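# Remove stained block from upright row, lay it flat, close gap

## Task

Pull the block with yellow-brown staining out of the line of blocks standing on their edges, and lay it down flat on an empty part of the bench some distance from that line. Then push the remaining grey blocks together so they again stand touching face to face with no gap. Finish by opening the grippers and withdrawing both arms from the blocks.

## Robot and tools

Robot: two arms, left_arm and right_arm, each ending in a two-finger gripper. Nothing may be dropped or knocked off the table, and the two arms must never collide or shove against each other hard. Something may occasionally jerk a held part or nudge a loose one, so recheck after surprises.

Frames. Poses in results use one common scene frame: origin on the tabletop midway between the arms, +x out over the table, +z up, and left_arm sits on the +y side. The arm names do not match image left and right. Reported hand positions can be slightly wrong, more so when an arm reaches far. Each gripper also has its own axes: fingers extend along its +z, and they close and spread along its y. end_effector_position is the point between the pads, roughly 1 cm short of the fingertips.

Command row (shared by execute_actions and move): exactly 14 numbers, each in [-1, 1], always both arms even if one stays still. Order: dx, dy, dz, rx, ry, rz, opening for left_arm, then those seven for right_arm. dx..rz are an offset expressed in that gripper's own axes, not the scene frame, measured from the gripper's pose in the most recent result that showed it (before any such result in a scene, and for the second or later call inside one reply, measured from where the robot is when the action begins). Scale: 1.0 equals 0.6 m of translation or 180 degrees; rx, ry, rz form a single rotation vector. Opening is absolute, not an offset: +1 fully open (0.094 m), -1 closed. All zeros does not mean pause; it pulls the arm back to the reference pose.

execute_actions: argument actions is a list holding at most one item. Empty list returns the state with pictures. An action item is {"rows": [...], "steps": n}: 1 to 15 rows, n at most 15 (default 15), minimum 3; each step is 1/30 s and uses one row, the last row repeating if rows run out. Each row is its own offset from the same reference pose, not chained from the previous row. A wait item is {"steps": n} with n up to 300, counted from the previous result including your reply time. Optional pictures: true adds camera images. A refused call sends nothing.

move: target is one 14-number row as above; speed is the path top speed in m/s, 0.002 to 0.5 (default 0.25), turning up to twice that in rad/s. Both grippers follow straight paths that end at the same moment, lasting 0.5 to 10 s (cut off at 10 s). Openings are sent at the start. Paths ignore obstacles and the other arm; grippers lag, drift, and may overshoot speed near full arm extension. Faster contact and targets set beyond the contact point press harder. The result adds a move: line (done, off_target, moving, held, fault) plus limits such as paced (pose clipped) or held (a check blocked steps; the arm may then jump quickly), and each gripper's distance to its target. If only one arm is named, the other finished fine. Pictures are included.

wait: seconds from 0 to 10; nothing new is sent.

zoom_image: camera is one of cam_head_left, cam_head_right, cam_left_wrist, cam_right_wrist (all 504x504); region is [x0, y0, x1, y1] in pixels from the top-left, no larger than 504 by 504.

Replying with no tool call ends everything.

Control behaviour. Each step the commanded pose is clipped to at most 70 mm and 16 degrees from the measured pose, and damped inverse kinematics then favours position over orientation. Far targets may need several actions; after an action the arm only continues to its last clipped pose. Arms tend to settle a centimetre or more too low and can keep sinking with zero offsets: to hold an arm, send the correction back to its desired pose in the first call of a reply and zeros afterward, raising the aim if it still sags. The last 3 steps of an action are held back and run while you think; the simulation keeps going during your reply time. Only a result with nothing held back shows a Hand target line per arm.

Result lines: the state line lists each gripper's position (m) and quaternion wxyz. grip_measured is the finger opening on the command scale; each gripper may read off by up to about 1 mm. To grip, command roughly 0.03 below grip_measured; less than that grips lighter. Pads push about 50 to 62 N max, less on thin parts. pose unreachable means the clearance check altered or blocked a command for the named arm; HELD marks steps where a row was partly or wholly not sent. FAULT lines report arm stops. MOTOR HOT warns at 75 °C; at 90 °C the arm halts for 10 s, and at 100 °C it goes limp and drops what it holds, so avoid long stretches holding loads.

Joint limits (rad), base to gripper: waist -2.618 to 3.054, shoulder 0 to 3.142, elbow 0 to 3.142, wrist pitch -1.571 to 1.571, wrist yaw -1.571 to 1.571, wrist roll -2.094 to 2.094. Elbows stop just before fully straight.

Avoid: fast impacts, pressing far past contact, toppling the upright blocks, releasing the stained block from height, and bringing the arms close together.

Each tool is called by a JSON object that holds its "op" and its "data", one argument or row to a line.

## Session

{"op": "execute_actions", "data": {
  "actions": []
}}

Scene clock: 0.00 s of 4800.00 s.
left_arm: end_effector_position=(+0.2050, +0.1856, +0.2398) grip_measured=+1.000 end_effector_quat_wxyz=(+0.701, +0.588, +0.392, -0.095) | right_arm: end_effector_position=(+0.4016, -0.2415, +0.2649) grip_measured=+1.000 end_effector_quat_wxyz=(+0.095, +0.590, +0.520, +0.610)
Joint positions: left_arm=[-0.134  0.344  0.23   0.116  0.957  0.847  0.094] | right_arm=[-0.003  1.101  0.758  0.041 -0.645  2.08   0.094]
Joint velocities: left_arm=[ 0.002 -0.012  0.002  0.037  0.022 -0.007  0.   ] | right_arm=[-0.007 -0.022 -0.022 -0.051 -0.037  0.051  0.   ]
Hand target (left_arm): +0.204, +0.186, +0.239; +0.698, +0.587, +0.397, -0.099
Hand target (right_arm): +0.400, -0.241, +0.266; +0.095, +0.590, +0.522, +0.609

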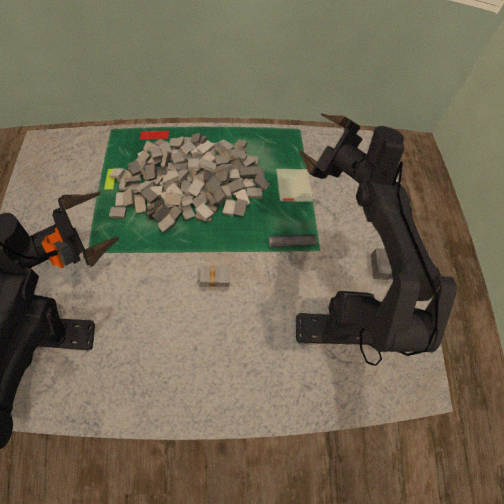

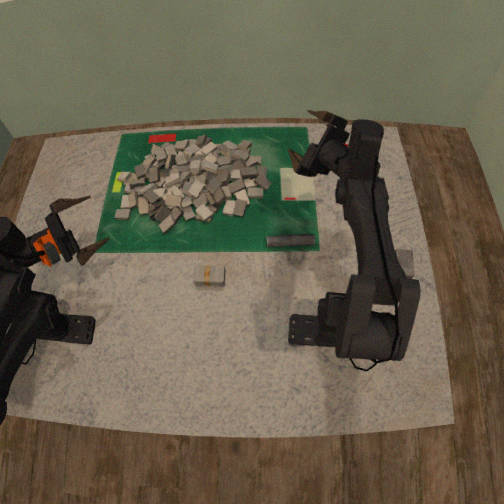

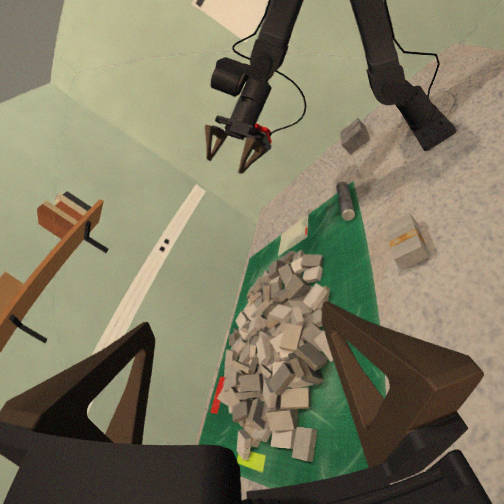

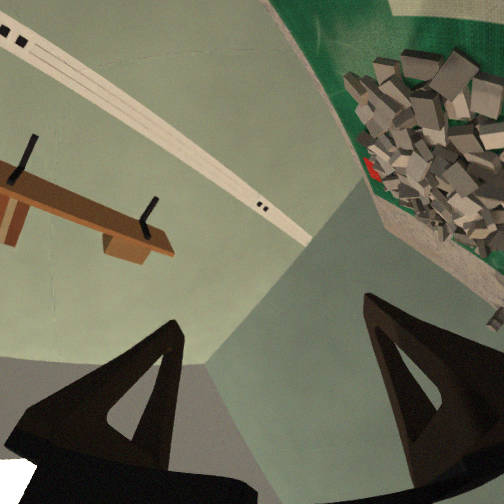

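{"op": "zoom_image", "data": {
  "camera": "cam_head_left",
  "region": [160, 240, 270, 320]
}}

Region (160, 240, 270, 320) of cam_head_left's 504x504 image, scaled by 4.582, with more detail than that image has; it fills the top 367 rows of this view, and the rest is white.

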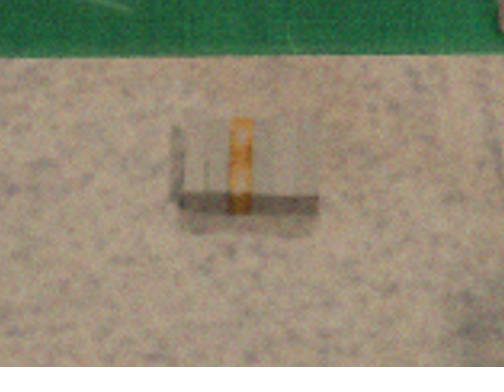

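{"op": "move", "data": {
  "target": [0.002,-0.176,0.102,-0.077,0.567,-0.475,1,0,0,0,0,0,0,1],
  "speed": 0.4
}}

Scene clock: 3.97 s of 4800.00 s.
left_arm: end_effector_position=(+0.1685, +0.0988, +0.1586) grip_measured=+1.000 end_effector_quat_wxyz=(-0.007, +0.009, +1.000, -0.014) | right_arm: end_effector_position=(+0.4016, -0.2415, +0.2649) grip_measured=+1.000 end_effector_quat_wxyz=(+0.095, +0.590, +0.520, +0.610)
Joint positions: left_arm=[-1.061  1.636  1.494 -1.411  0.027 -1.07   0.094] | right_arm=[-0.003  1.101  0.758  0.041 -0.645  2.08   0.094]
Joint velocities: left_arm=[ 0.007  0.012  0.007 -0.022  0.081  0.022  0.   ] | right_arm=[-0.002  0.017  0.027  0.022 -0.081 -0.022  0.   ]
Hand target (left_arm): +0.171, +0.099, +0.161; -0.012, -0.002, +1.000, -0.011
Hand target (right_arm): +0.402, -0.242, +0.265; +0.095, +0.590, +0.520, +0.610
Off the commanded pose (left_arm): 0.002 m, 2 deg.
Off the commanded pose (right_arm): 0.000 m, 0 deg.
Kept back: nothing.
move: done; limits=paced

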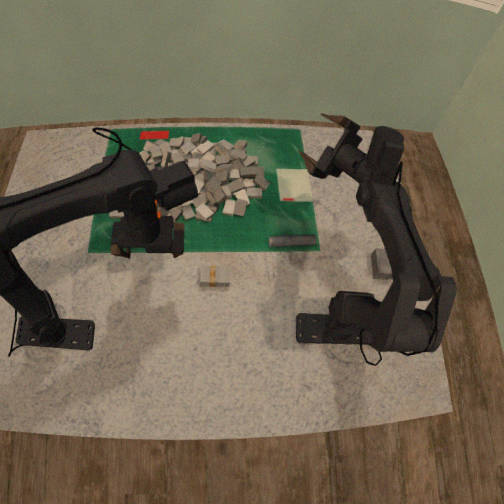

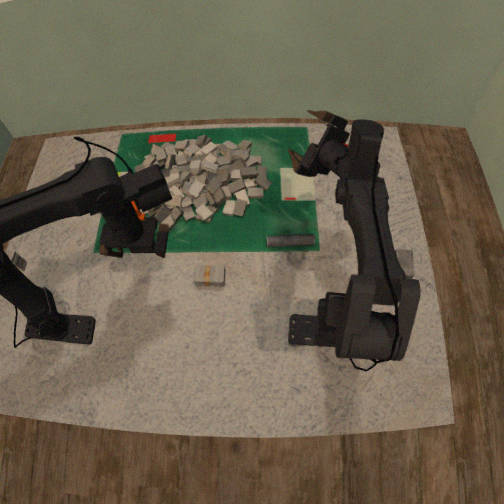

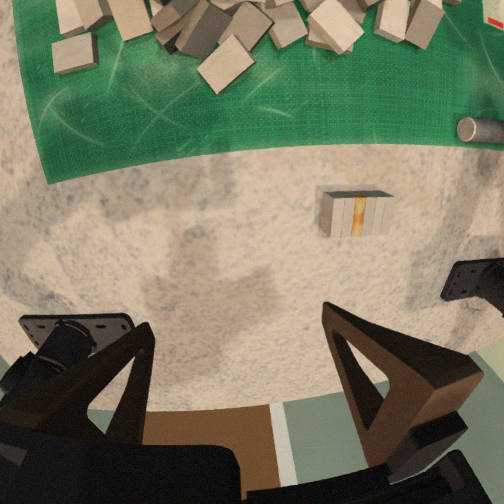

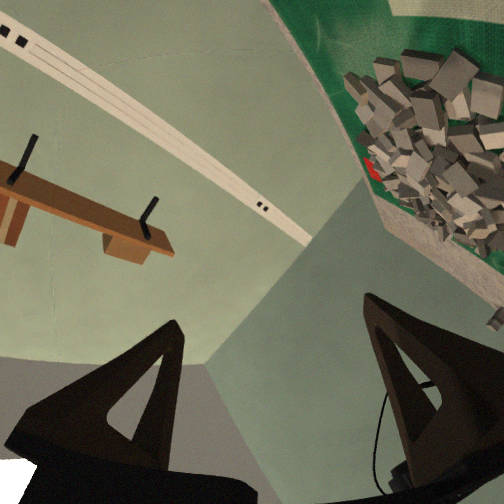

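{"op": "move", "data": {
  "target": [0.0,-0.21,0.09,0,0,0.5,1,0,0,0,0,0,0,1],
  "speed": 0.4
}}

Scene clock: 6.83 s of 4800.00 s.
left_arm: end_effector_position=(+0.1679, -0.0218, +0.1073) grip_measured=+1.000 end_effector_quat_wxyz=(+0.002, +0.705, +0.709, -0.016) | right_arm: end_effector_position=(+0.4016, -0.2415, +0.2649) grip_measured=+1.000 end_effector_quat_wxyz=(+0.095, +0.590, +0.520, +0.610)
Joint positions: left_arm=[-1.202  2.074  1.857 -1.337  0.028  0.338  0.094] | right_arm=[-0.003  1.101  0.758  0.041 -0.645  2.08   0.094]
Joint velocities: left_arm=[-0.002  0.002 -0.002 -0.051 -0.037  0.051  0.   ] | right_arm=[-0.017  0.007  0.002  0.037 -0.022  0.007  0.   ]
Hand target (left_arm): +0.166, -0.028, +0.107; +0.004, +0.713, +0.701, -0.017
Hand target (right_arm): +0.402, -0.242, +0.265; +0.095, +0.590, +0.520, +0.610
Off the commanded pose (left_arm): 0.007 m, 1 deg.
Off the commanded pose (right_arm): 0.000 m, 0 deg.
Kept back: nothing.
move: done

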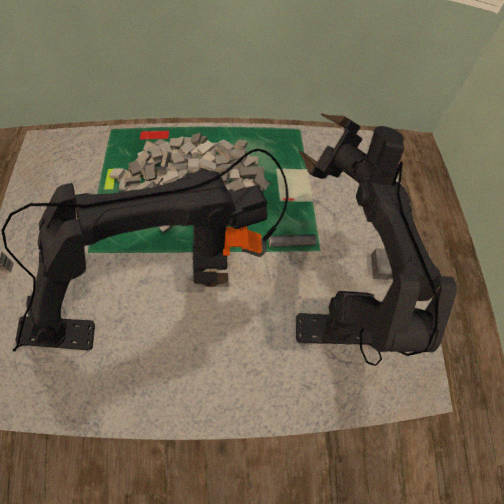

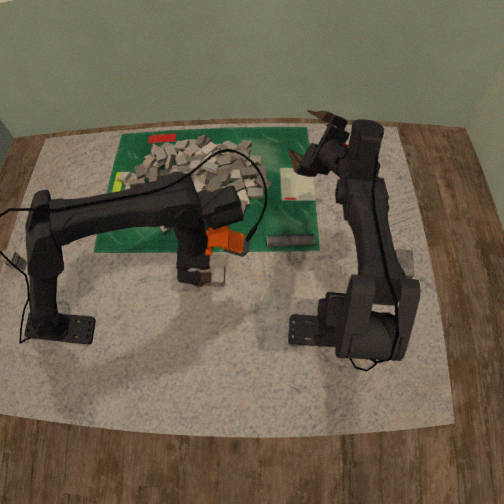

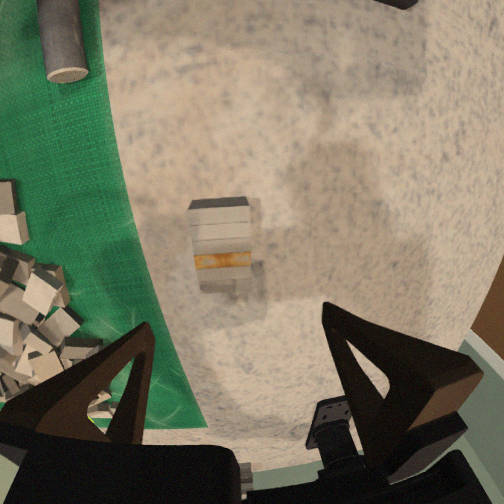

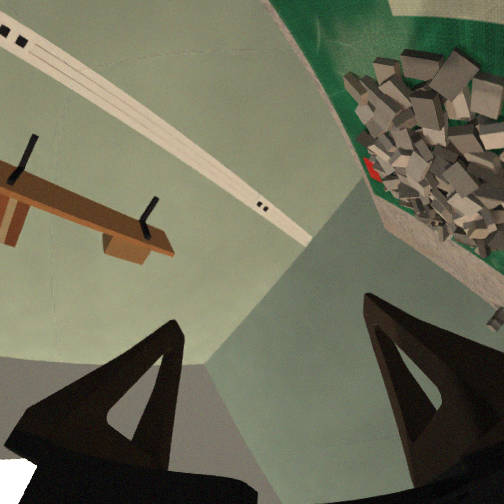

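{"op": "move", "data": {
  "target": [-0.01,0.01,0.075,0,0,0,1,0,0,0,0,0,0,1]
}}

Scene clock: 8.03 s of 4800.00 s.
left_arm: end_effector_position=(+0.1710, -0.0303, +0.0702) grip_measured=+1.000 end_effector_quat_wxyz=(+0.006, +0.706, +0.708, -0.018) | right_arm: end_effector_position=(+0.4016, -0.2415, +0.2649) grip_measured=+1.000 end_effector_quat_wxyz=(+0.095, +0.590, +0.520, +0.610)
Joint positions: left_arm=[-1.202  2.108  1.761 -1.196  0.028  0.34   0.094] | right_arm=[-0.003  1.101  0.758  0.041 -0.645  2.08   0.094]
Joint velocities: left_arm=[-0.007  0.017  0.012  0.037 -0.022 -0.007  0.   ] | right_arm=[-0.002  0.002 -0.007 -0.007 -0.022  0.022  0.   ]
Hand target (left_arm): +0.173, -0.028, +0.062; +0.001, +0.705, +0.709, -0.016
Hand target (right_arm): +0.402, -0.242, +0.265; +0.095, +0.590, +0.520, +0.610
Off the commanded pose (left_arm): 0.008 m, 1 deg.
Off the commanded pose (right_arm): 0.000 m, 0 deg.
Kept back: nothing.
move: done

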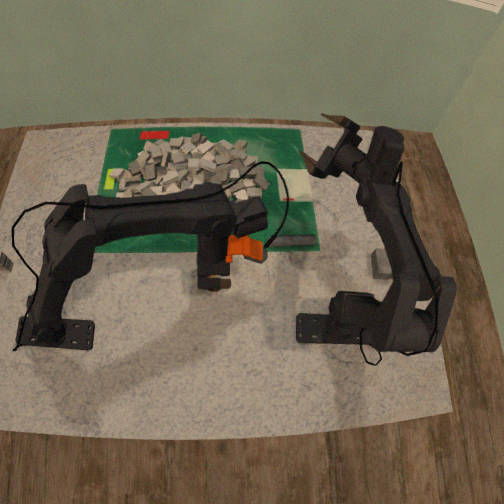

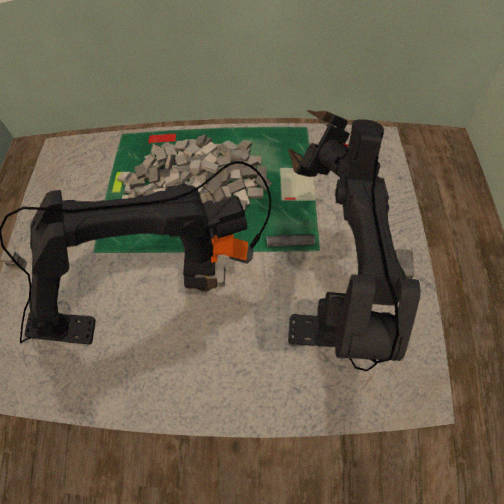

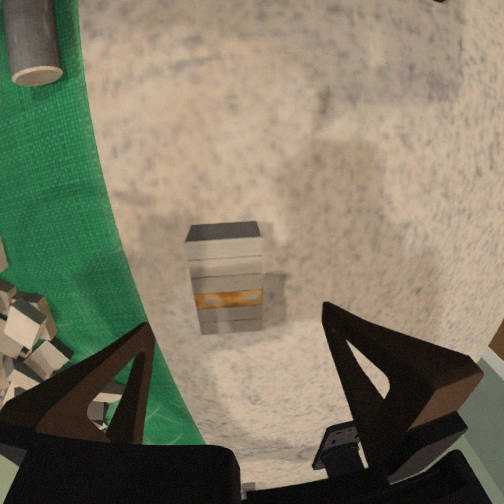

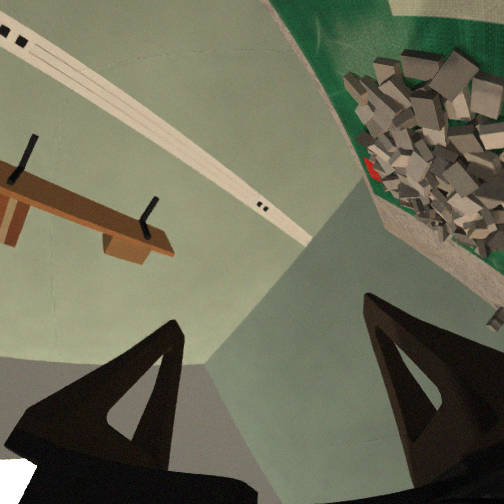

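{"op": "move", "data": {
  "target": [0,0.012,0.05,0,0,0,1,0,0,0,0,0,0,1]
}}

Scene clock: 9.90 s of 4800.00 s.
left_arm: end_effector_position=(+0.1728, -0.0354, +0.0503) grip_measured=+1.000 end_effector_quat_wxyz=(+0.014, +0.707, +0.706, -0.022) | right_arm: end_effector_position=(+0.4016, -0.2415, +0.2649) grip_measured=+1.000 end_effector_quat_wxyz=(+0.095, +0.590, +0.520, +0.610)
Joint positions: left_arm=[-1.202  2.125  1.706 -1.108  0.028  0.344  0.094] | right_arm=[-0.003  1.101  0.758  0.041 -0.645  2.08   0.094]
Joint velocities: left_arm=[-0.002  0.027 -0.002 -0.037  0.051 -0.007  0.   ] | right_arm=[ 0.007 -0.012 -0.012  0.051  0.066 -0.022  0.   ]
Hand target (left_arm): +0.178, -0.031, +0.040; +0.006, +0.706, +0.708, -0.018
Hand target (right_arm): +0.402, -0.242, +0.265; +0.095, +0.590, +0.520, +0.610
Off the commanded pose (left_arm): 0.012 m, 1 deg.
Off the commanded pose (right_arm): 0.000 m, 0 deg.
Kept back: nothing.
move: off_target (left_arm)

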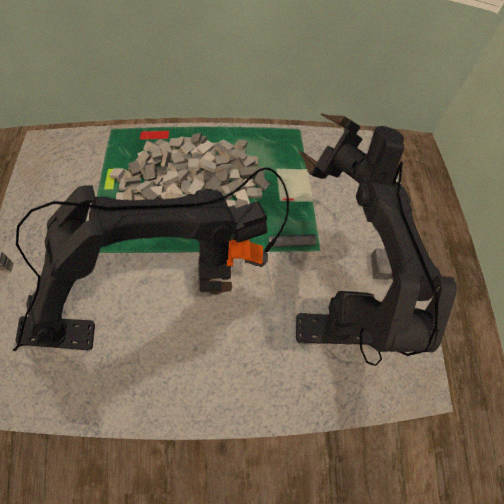

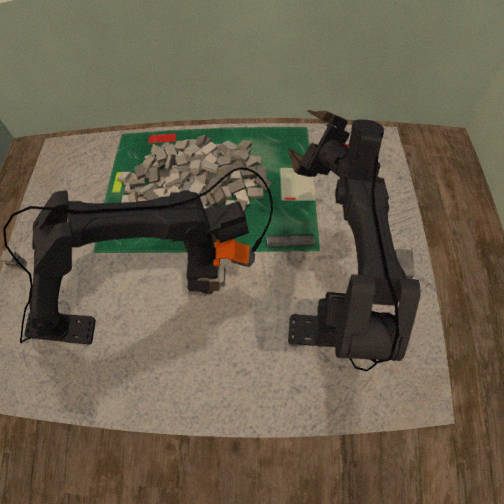

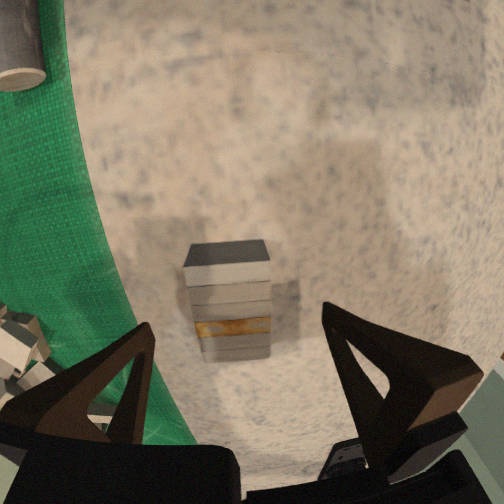

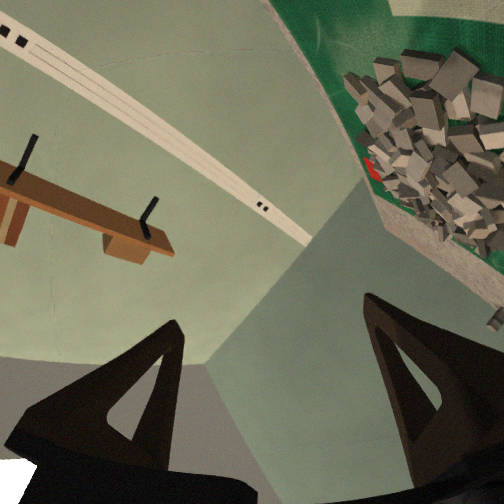

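{"op": "move", "data": {
  "target": [0.004,0,0.03,0,0,0,0.1,0,0,0,0,0,0,1],
  "speed": 0.1
}}

Scene clock: 11.00 s of 4800.00 s.
left_arm: end_effector_position=(+0.1732, -0.0366, +0.0404) grip_measured=+0.103 end_effector_quat_wxyz=(+0.020, +0.707, +0.706, -0.025) | right_arm: end_effector_position=(+0.4016, -0.2415, +0.2649) grip_measured=+1.000 end_effector_quat_wxyz=(+0.095, +0.590, +0.520, +0.610)
Joint positions: left_arm=[-1.202  2.125  1.665 -1.054  0.028  0.344  0.052] | right_arm=[-0.003  1.101  0.758  0.041 -0.645  2.08   0.094]
Joint velocities: left_arm=[-0.002  0.017 -0.022  0.022 -0.066 -0.095 -0.001] | right_arm=[-0.007 -0.012  0.002  0.051 -0.051 -0.037  0.   ]
Hand target (left_arm): +0.173, -0.034, +0.032; +0.014, +0.707, +0.706, -0.022
Hand target (right_arm): +0.402, -0.242, +0.265; +0.095, +0.590, +0.520, +0.610
Off the commanded pose (left_arm): 0.009 m, 1 deg.
Off the commanded pose (right_arm): 0.000 m, 0 deg.
Kept back: nothing.
move: done

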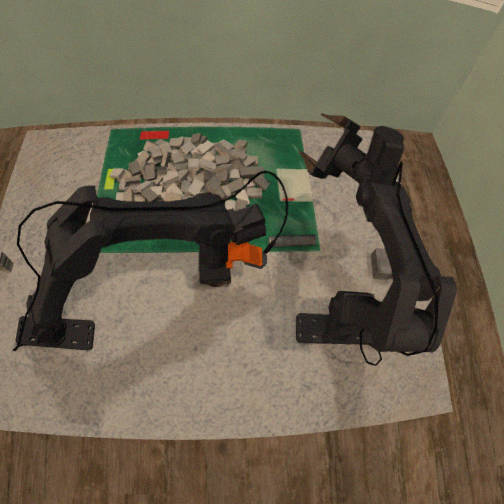

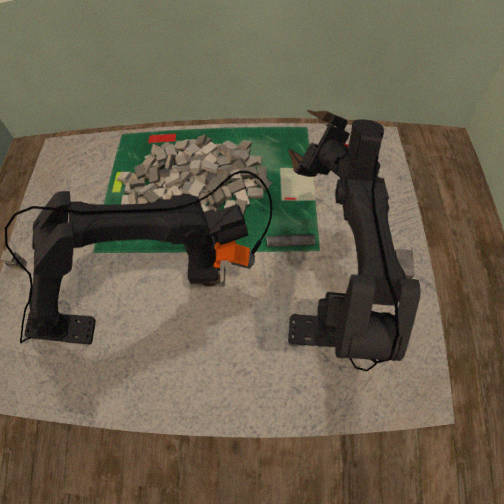

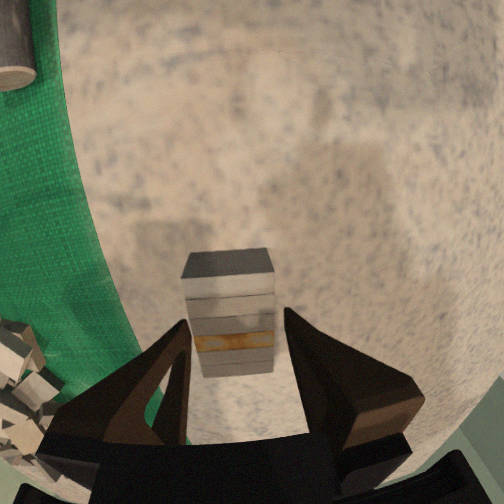

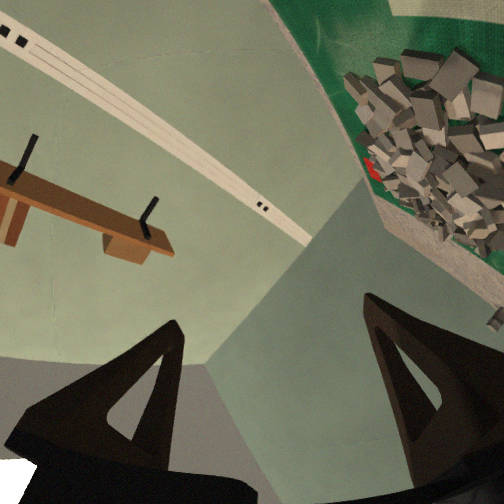

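{"op": "move", "data": {
  "target": [0.004,0.012,0.035,0,0,0,0.1,0,0,0,0,0,0,1],
  "speed": 0.06
}}

{"op": "move", "data": {
  "target": [0,0,0,0,0,0,-0.45,0,0,0,0,0,0,1]
}}

{"op": "move", "data": {
  "target": [0,0,-0.06,0,0,0,-0.45,0,0,0,0,0,0,1],
  "speed": 0.08
}}

Scene clock: 12.13 s of 4800.00 s.
left_arm: end_effector_position=(+0.1778, -0.0407, +0.0339) grip_measured=+0.103 end_effector_quat_wxyz=(+0.033, +0.707, +0.706, -0.031) | right_arm: end_effector_position=(+0.4016, -0.2415, +0.2649) grip_measured=+1.000 end_effector_quat_wxyz=(+0.095, +0.590, +0.520, +0.610)
Joint positions: left_arm=[-1.195  2.125  1.637 -0.997  0.028  0.351  0.052] | right_arm=[-0.003  1.101  0.758  0.041 -0.645  2.08   0.094]
Joint velocities: left_arm=[-0.002 -0.022  0.007  0.066 -0.081  0.037  0.   ] | right_arm=[-0.007 -0.007 -0.017 -0.037  0.007  0.007  0.   ]
Hand target (left_arm): +0.180, -0.035, +0.020; +0.020, +0.707, +0.706, -0.025
Hand target (right_arm): +0.402, -0.242, +0.265; +0.095, +0.590, +0.520, +0.610
Off the commanded pose (left_arm): 0.016 m, 2 deg.
Off the commanded pose (right_arm): 0.000 m, 0 deg.
Kept back: nothing.
move: off_target (left_arm)

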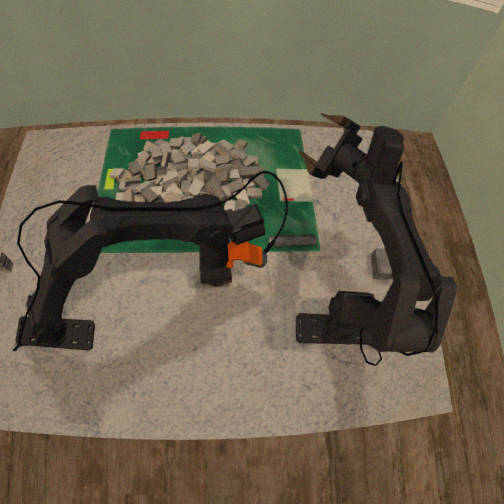

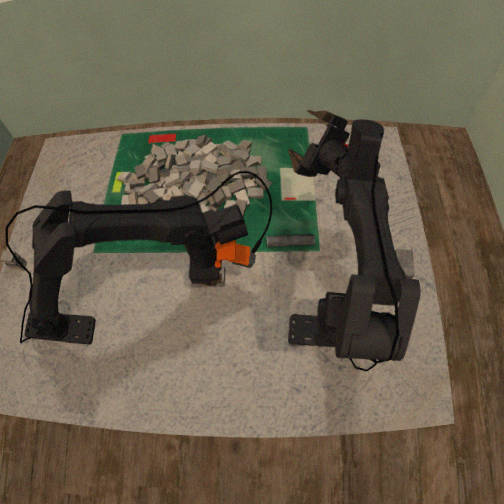

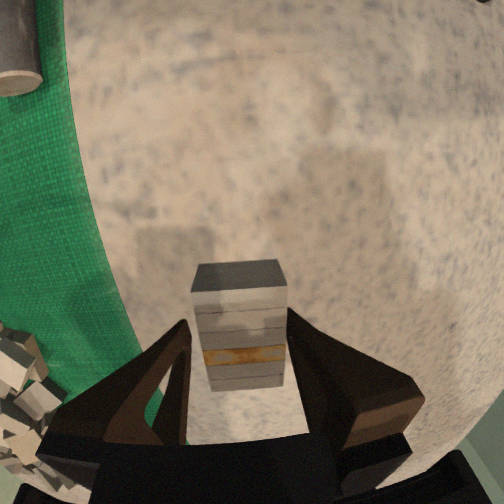

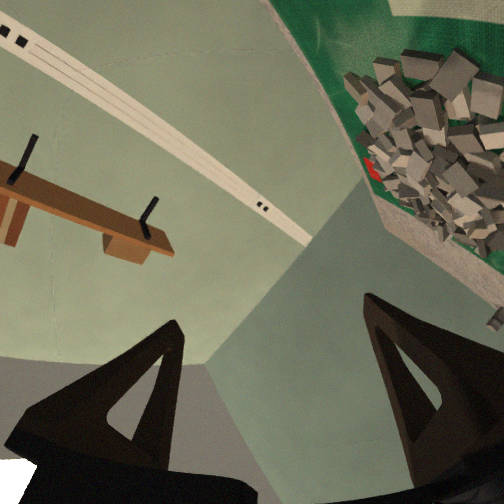

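Scene clock: 12.63 s of 4800.00 s.
left_arm: end_effector_position=(+0.1776, -0.0407, +0.0339) grip_measured=-0.127 end_effector_quat_wxyz=(+0.033, +0.707, +0.705, -0.031) | right_arm: end_effector_position=(+0.4016, -0.2415, +0.2649) grip_measured=+1.000 end_effector_quat_wxyz=(+0.095, +0.590, +0.520, +0.610)
Joint positions: left_arm=[-1.195  2.125  1.637 -0.997  0.029  0.352  0.041] | right_arm=[-0.003  1.101  0.758  0.041 -0.645  2.08   0.094]
Joint velocities: left_arm=[ 0.002  0.012  0.017  0.007 -0.007 -0.007  0.001] | right_arm=[ 0.012  0.007 -0.002  0.037  0.007 -0.11   0.   ]
Hand target (left_arm): +0.178, -0.041, +0.034; +0.033, +0.707, +0.706, -0.031
Hand target (right_arm): +0.402, -0.242, +0.265; +0.095, +0.590, +0.520, +0.610
Off the commanded pose (left_arm): 0.000 m, 0 deg.
Off the commanded pose (right_arm): 0.000 m, 0 deg.
Kept back: nothing.
move: done

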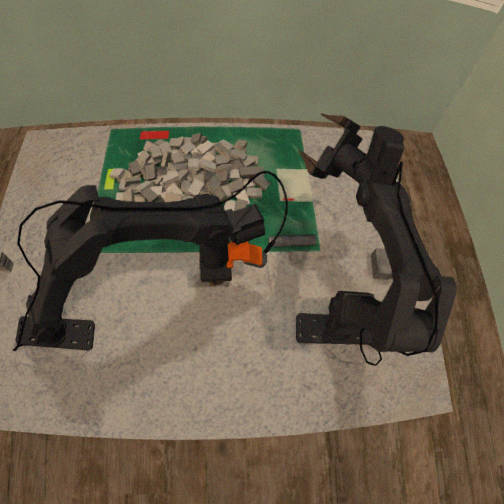

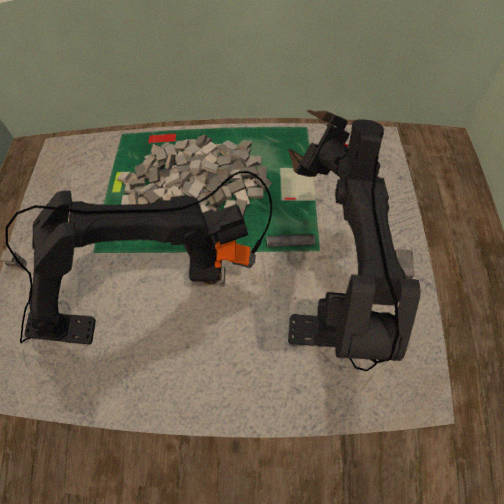

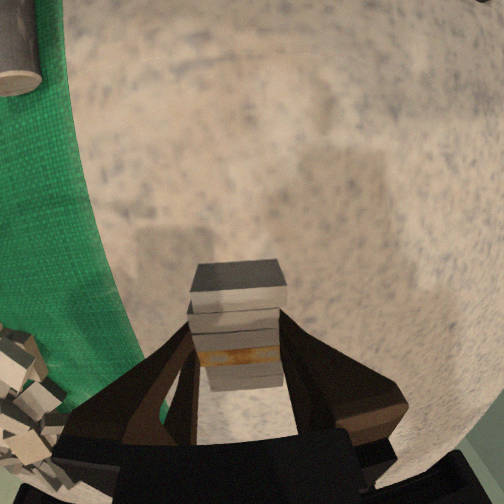

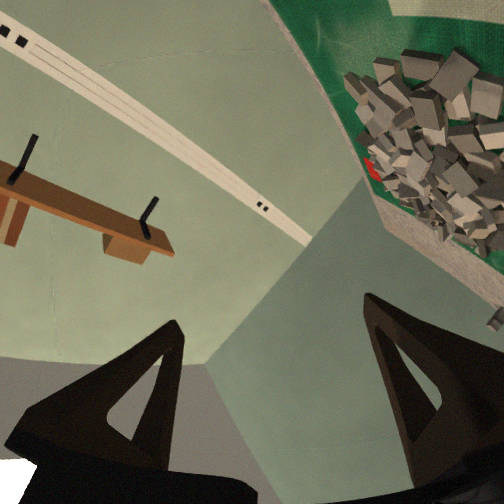

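Scene clock: 13.43 s of 4800.00 s.
left_arm: end_effector_position=(+0.1764, -0.0375, +0.0455) grip_measured=-0.127 end_effector_quat_wxyz=(+0.022, +0.707, +0.706, -0.026) | right_arm: end_effector_position=(+0.4016, -0.2415, +0.2649) grip_measured=+1.000 end_effector_quat_wxyz=(+0.095, +0.590, +0.520, +0.610)
Joint positions: left_arm=[-1.195  2.125  1.686 -1.071  0.029  0.352  0.041] | right_arm=[-0.003  1.101  0.758  0.041 -0.645  2.08   0.094]
Joint velocities: left_arm=[-0.002 -0.012  0.002  0.066  0.095 -0.007 -0.   ] | right_arm=[-0.027 -0.002 -0.022 -0.066 -0.095  0.007  0.   ]
Hand target (left_arm): +0.177, -0.037, +0.069; +0.033, +0.707, +0.705, -0.031
Hand target (right_arm): +0.402, -0.242, +0.265; +0.095, +0.590, +0.520, +0.610
Off the commanded pose (left_arm): 0.024 m, 1 deg.
Off the commanded pose (right_arm): 0.000 m, 0 deg.
Kept back: nothing.
move: off_target (left_arm)

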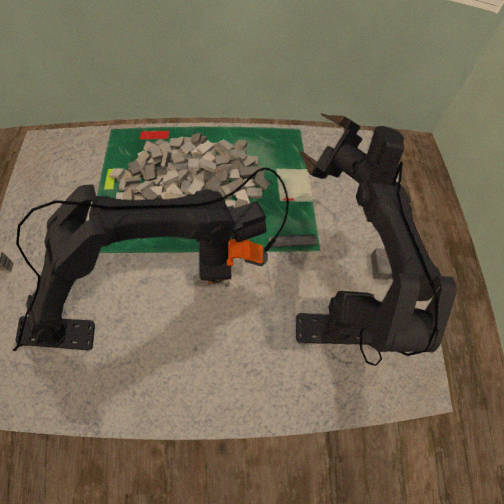

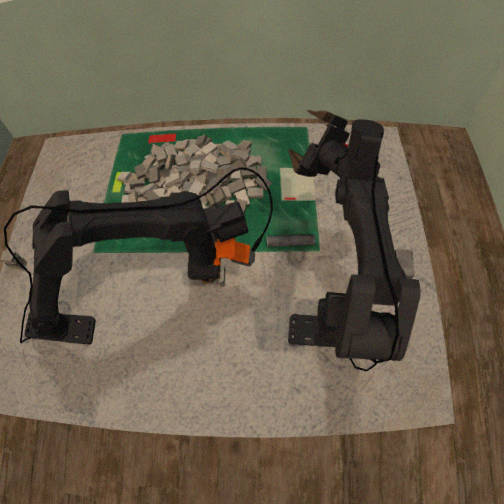

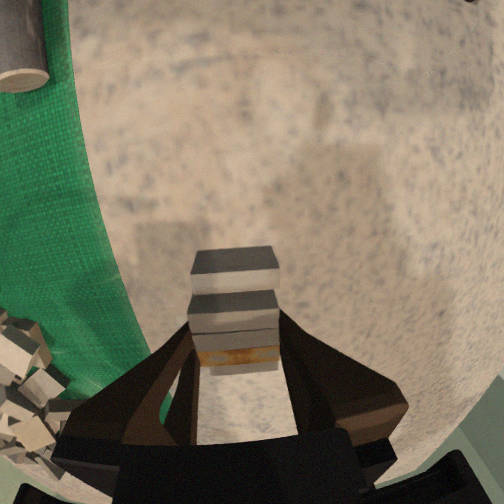

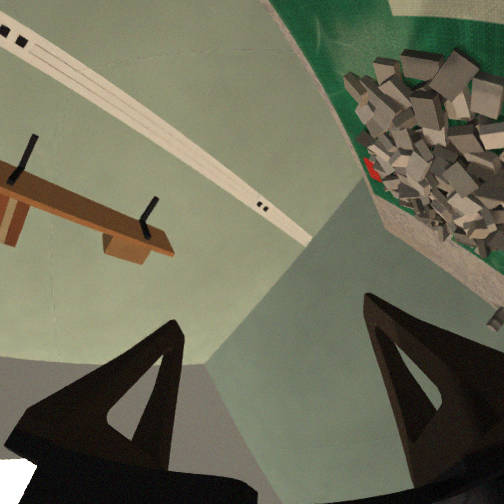

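{"op": "move", "data": {
  "target": [0,0,0.035,0,0,0,-0.45,0,0,0,0,0,0,1],
  "speed": 0.06
}}

{"op": "move", "data": {
  "target": [0,0,-0.01,0,0,0,0.1,0,0,0,0,0,0,1]
}}

{"op": "move", "data": {
  "target": [0.03,0,-0.005,0,0,0,0.1,0,0,0,0,0,0,1],
  "speed": 0.06
}}

Scene clock: 14.37 s of 4800.00 s.
left_arm: end_effector_position=(+0.1769, -0.0390, +0.0338) grip_measured=-0.127 end_effector_quat_wxyz=(+0.024, +0.707, +0.706, -0.027) | right_arm: end_effector_position=(+0.4016, -0.2415, +0.2649) grip_measured=+1.000 end_effector_quat_wxyz=(+0.095, +0.590, +0.520, +0.610)
Joint positions: left_arm=[-1.195  2.136  1.657 -1.025  0.029  0.352  0.041] | right_arm=[-0.003  1.101  0.758  0.041 -0.645  2.08   0.094]
Joint velocities: left_arm=[ 0.017  0.027 -0.017 -0.007  0.007  0.007 -0.001] | right_arm=[-0.012  0.007  0.017 -0.037 -0.007 -0.037  0.   ]
Hand target (left_arm): +0.176, -0.039, +0.025; +0.021, +0.707, +0.706, -0.026
Hand target (right_arm): +0.402, -0.242, +0.265; +0.095, +0.590, +0.520, +0.610
Off the commanded pose (left_arm): 0.009 m, 0 deg.
Off the commanded pose (right_arm): 0.000 m, 0 deg.
Kept back: nothing.
move: done

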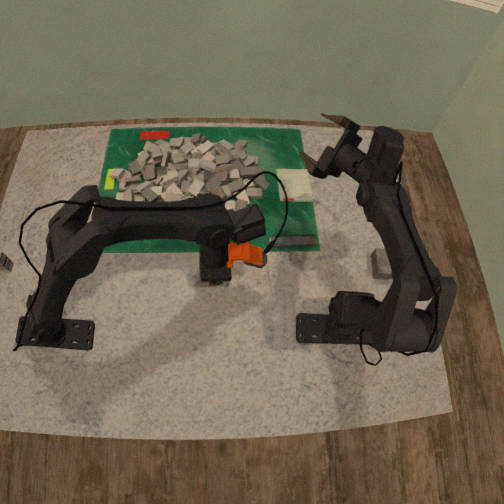

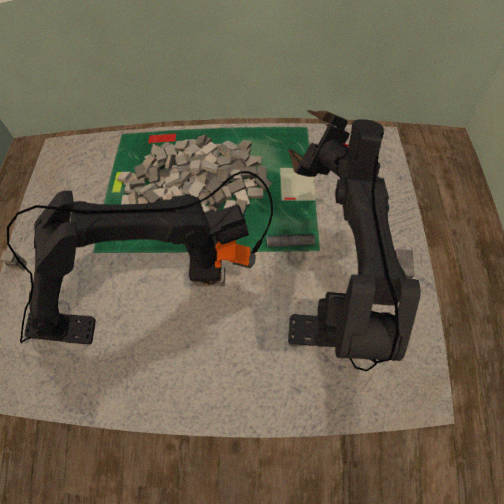

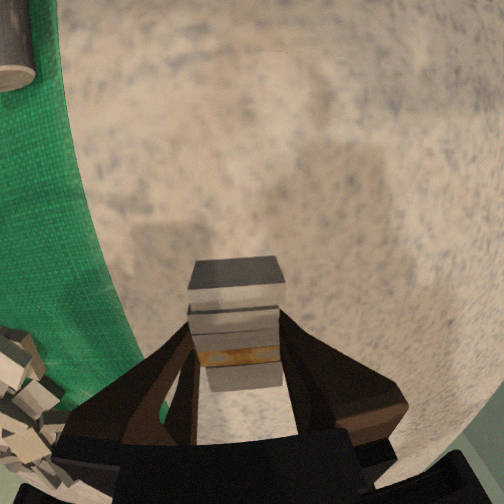

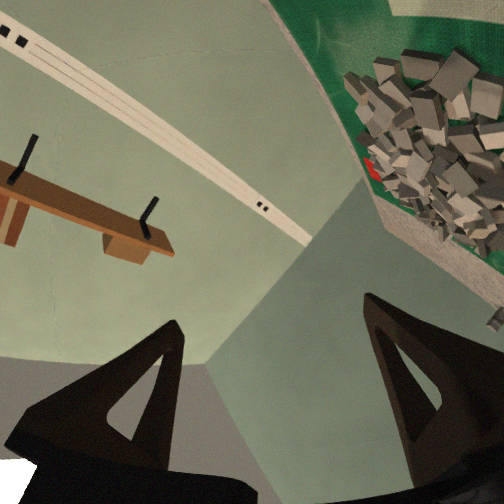

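Scene clock: 15.07 s of 4800.00 s.
left_arm: end_effector_position=(+0.1767, -0.0386, +0.0338) grip_measured=+0.097 end_effector_quat_wxyz=(+0.023, +0.707, +0.706, -0.027) | right_arm: end_effector_position=(+0.4016, -0.2415, +0.2649) grip_measured=+1.000 end_effector_quat_wxyz=(+0.095, +0.590, +0.520, +0.610)
Joint positions: left_arm=[-1.195  2.136  1.657 -1.027  0.029  0.352  0.052] | right_arm=[-0.003  1.101  0.758  0.041 -0.645  2.08   0.094]
Joint velocities: left_arm=[ 0.002 -0.012 -0.002 -0.022  0.022 -0.051 -0.   ] | right_arm=[ 0.007 -0.002  0.002 -0.007  0.007 -0.022  0.   ]
Hand target (left_arm): +0.177, -0.039, +0.040; +0.024, +0.707, +0.706, -0.027
Hand target (right_arm): +0.402, -0.242, +0.265; +0.095, +0.590, +0.520, +0.610
Off the commanded pose (left_arm): 0.006 m, 0 deg.
Off the commanded pose (right_arm): 0.000 m, 0 deg.
Kept back: nothing.
move: done

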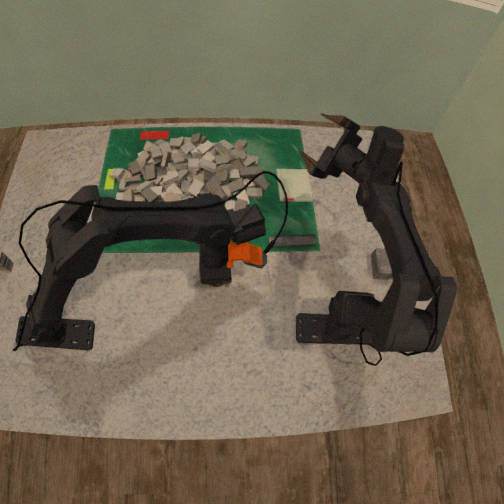

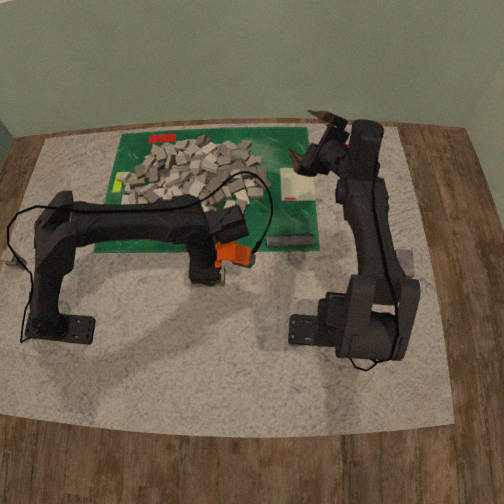

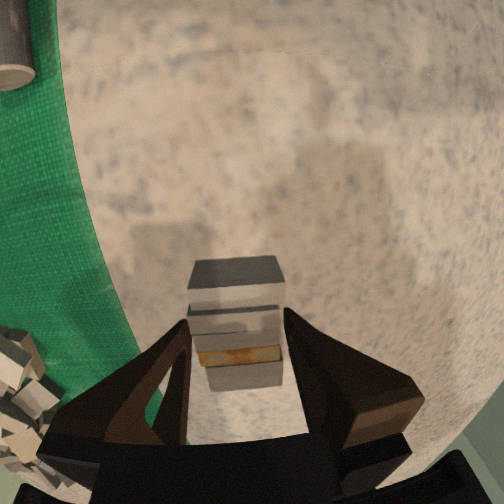

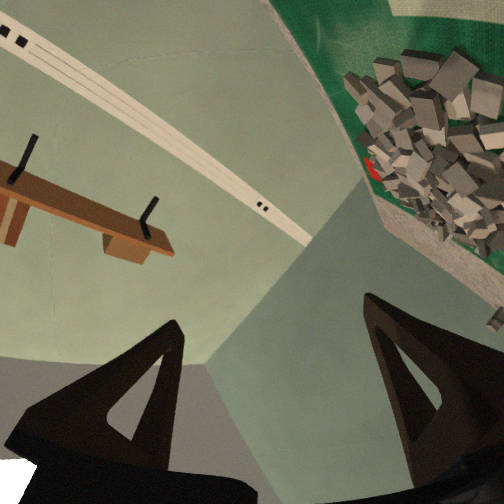

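Scene clock: 15.83 s of 4800.00 s.
left_arm: end_effector_position=(+0.1732, -0.0232, +0.0326) grip_measured=+0.097 end_effector_quat_wxyz=(+0.016, +0.708, +0.706, -0.023) | right_arm: end_effector_position=(+0.4016, -0.2415, +0.2649) grip_measured=+1.000 end_effector_quat_wxyz=(+0.095, +0.590, +0.520, +0.610)
Joint positions: left_arm=[-1.19   2.091  1.583 -1.013  0.029  0.356  0.052] | right_arm=[-0.003  1.101  0.758  0.041 -0.645  2.08   0.094]
Joint velocities: left_arm=[ 0.012 -0.012  0.002  0.007  0.007  0.022 -0.001] | right_arm=[ 0.002  0.017 -0.027  0.007  0.037 -0.037  0.   ]
Hand target (left_arm): +0.177, -0.021, +0.036; +0.023, +0.707, +0.706, -0.026
Hand target (right_arm): +0.402, -0.242, +0.265; +0.095, +0.590, +0.520, +0.610
Off the commanded pose (left_arm): 0.005 m, 1 deg.
Off the commanded pose (right_arm): 0.000 m, 0 deg.
Kept back: nothing.
move: done

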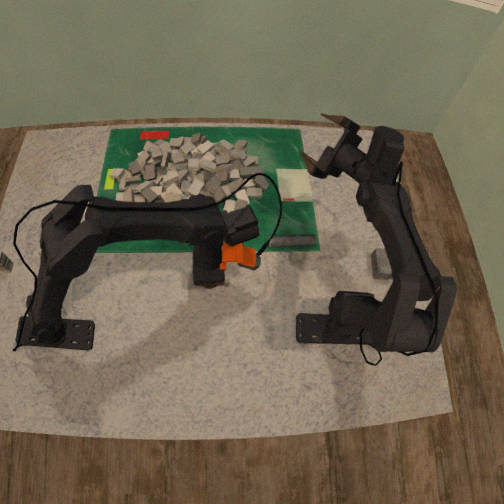

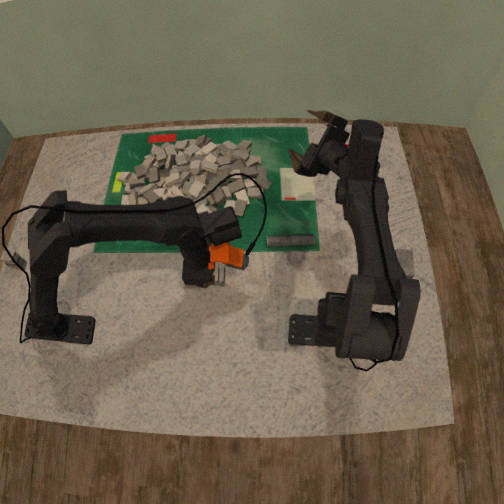

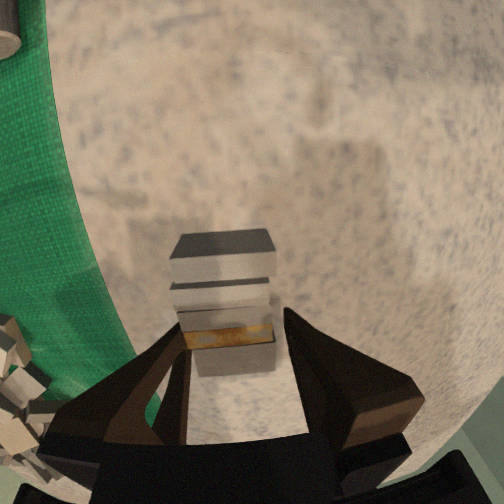

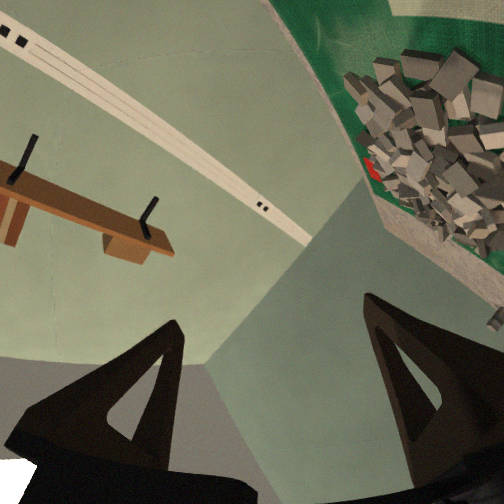

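{"op": "move", "data": {
  "target": [0.012,0.016,0,0,0,0,0.15,0,0,0,0,0,0,1],
  "speed": 0.05
}}

Scene clock: 16.83 s of 4800.00 s.
left_arm: end_effector_position=(+0.1810, -0.0206, +0.0326) grip_measured=+0.147 end_effector_quat_wxyz=(+0.017, +0.706, +0.707, -0.023) | right_arm: end_effector_position=(+0.4016, -0.2415, +0.2649) grip_measured=+1.000 end_effector_quat_wxyz=(+0.095, +0.590, +0.520, +0.610)
Joint positions: left_arm=[-1.17   2.091  1.583 -1.011  0.029  0.373  0.054] | right_arm=[-0.003  1.101  0.758  0.041 -0.645  2.08   0.094]
Joint velocities: left_arm=[ 0.002  0.002  0.002  0.051  0.022 -0.022  0.   ] | right_arm=[-0.012 -0.012 -0.012  0.007  0.007  0.051  0.   ]
Hand target (left_arm): +0.183, -0.016, +0.032; +0.017, +0.707, +0.706, -0.023
Hand target (right_arm): +0.402, -0.242, +0.265; +0.095, +0.590, +0.520, +0.610
Off the commanded pose (left_arm): 0.005 m, 0 deg.
Off the commanded pose (right_arm): 0.000 m, 0 deg.
Kept back: nothing.
move: done

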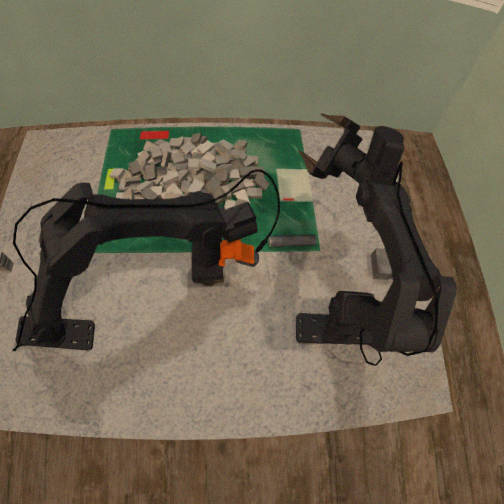

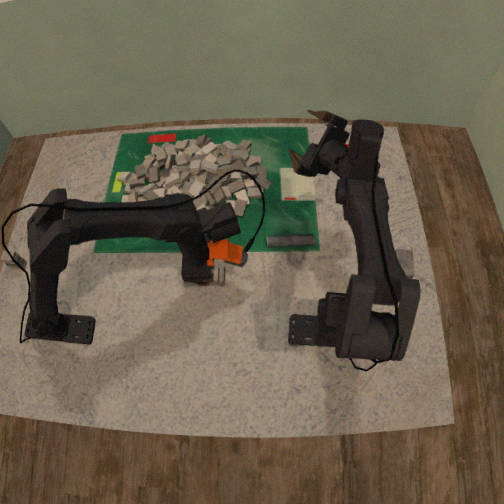

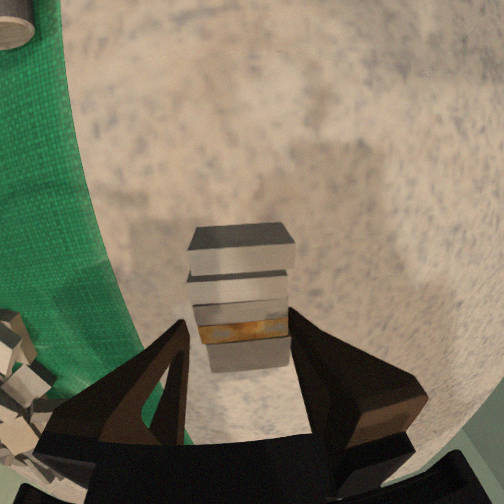

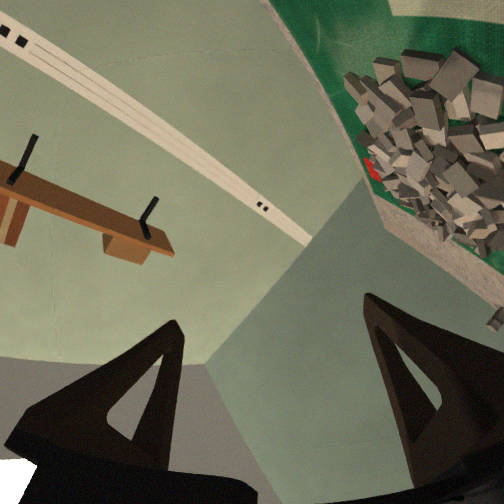

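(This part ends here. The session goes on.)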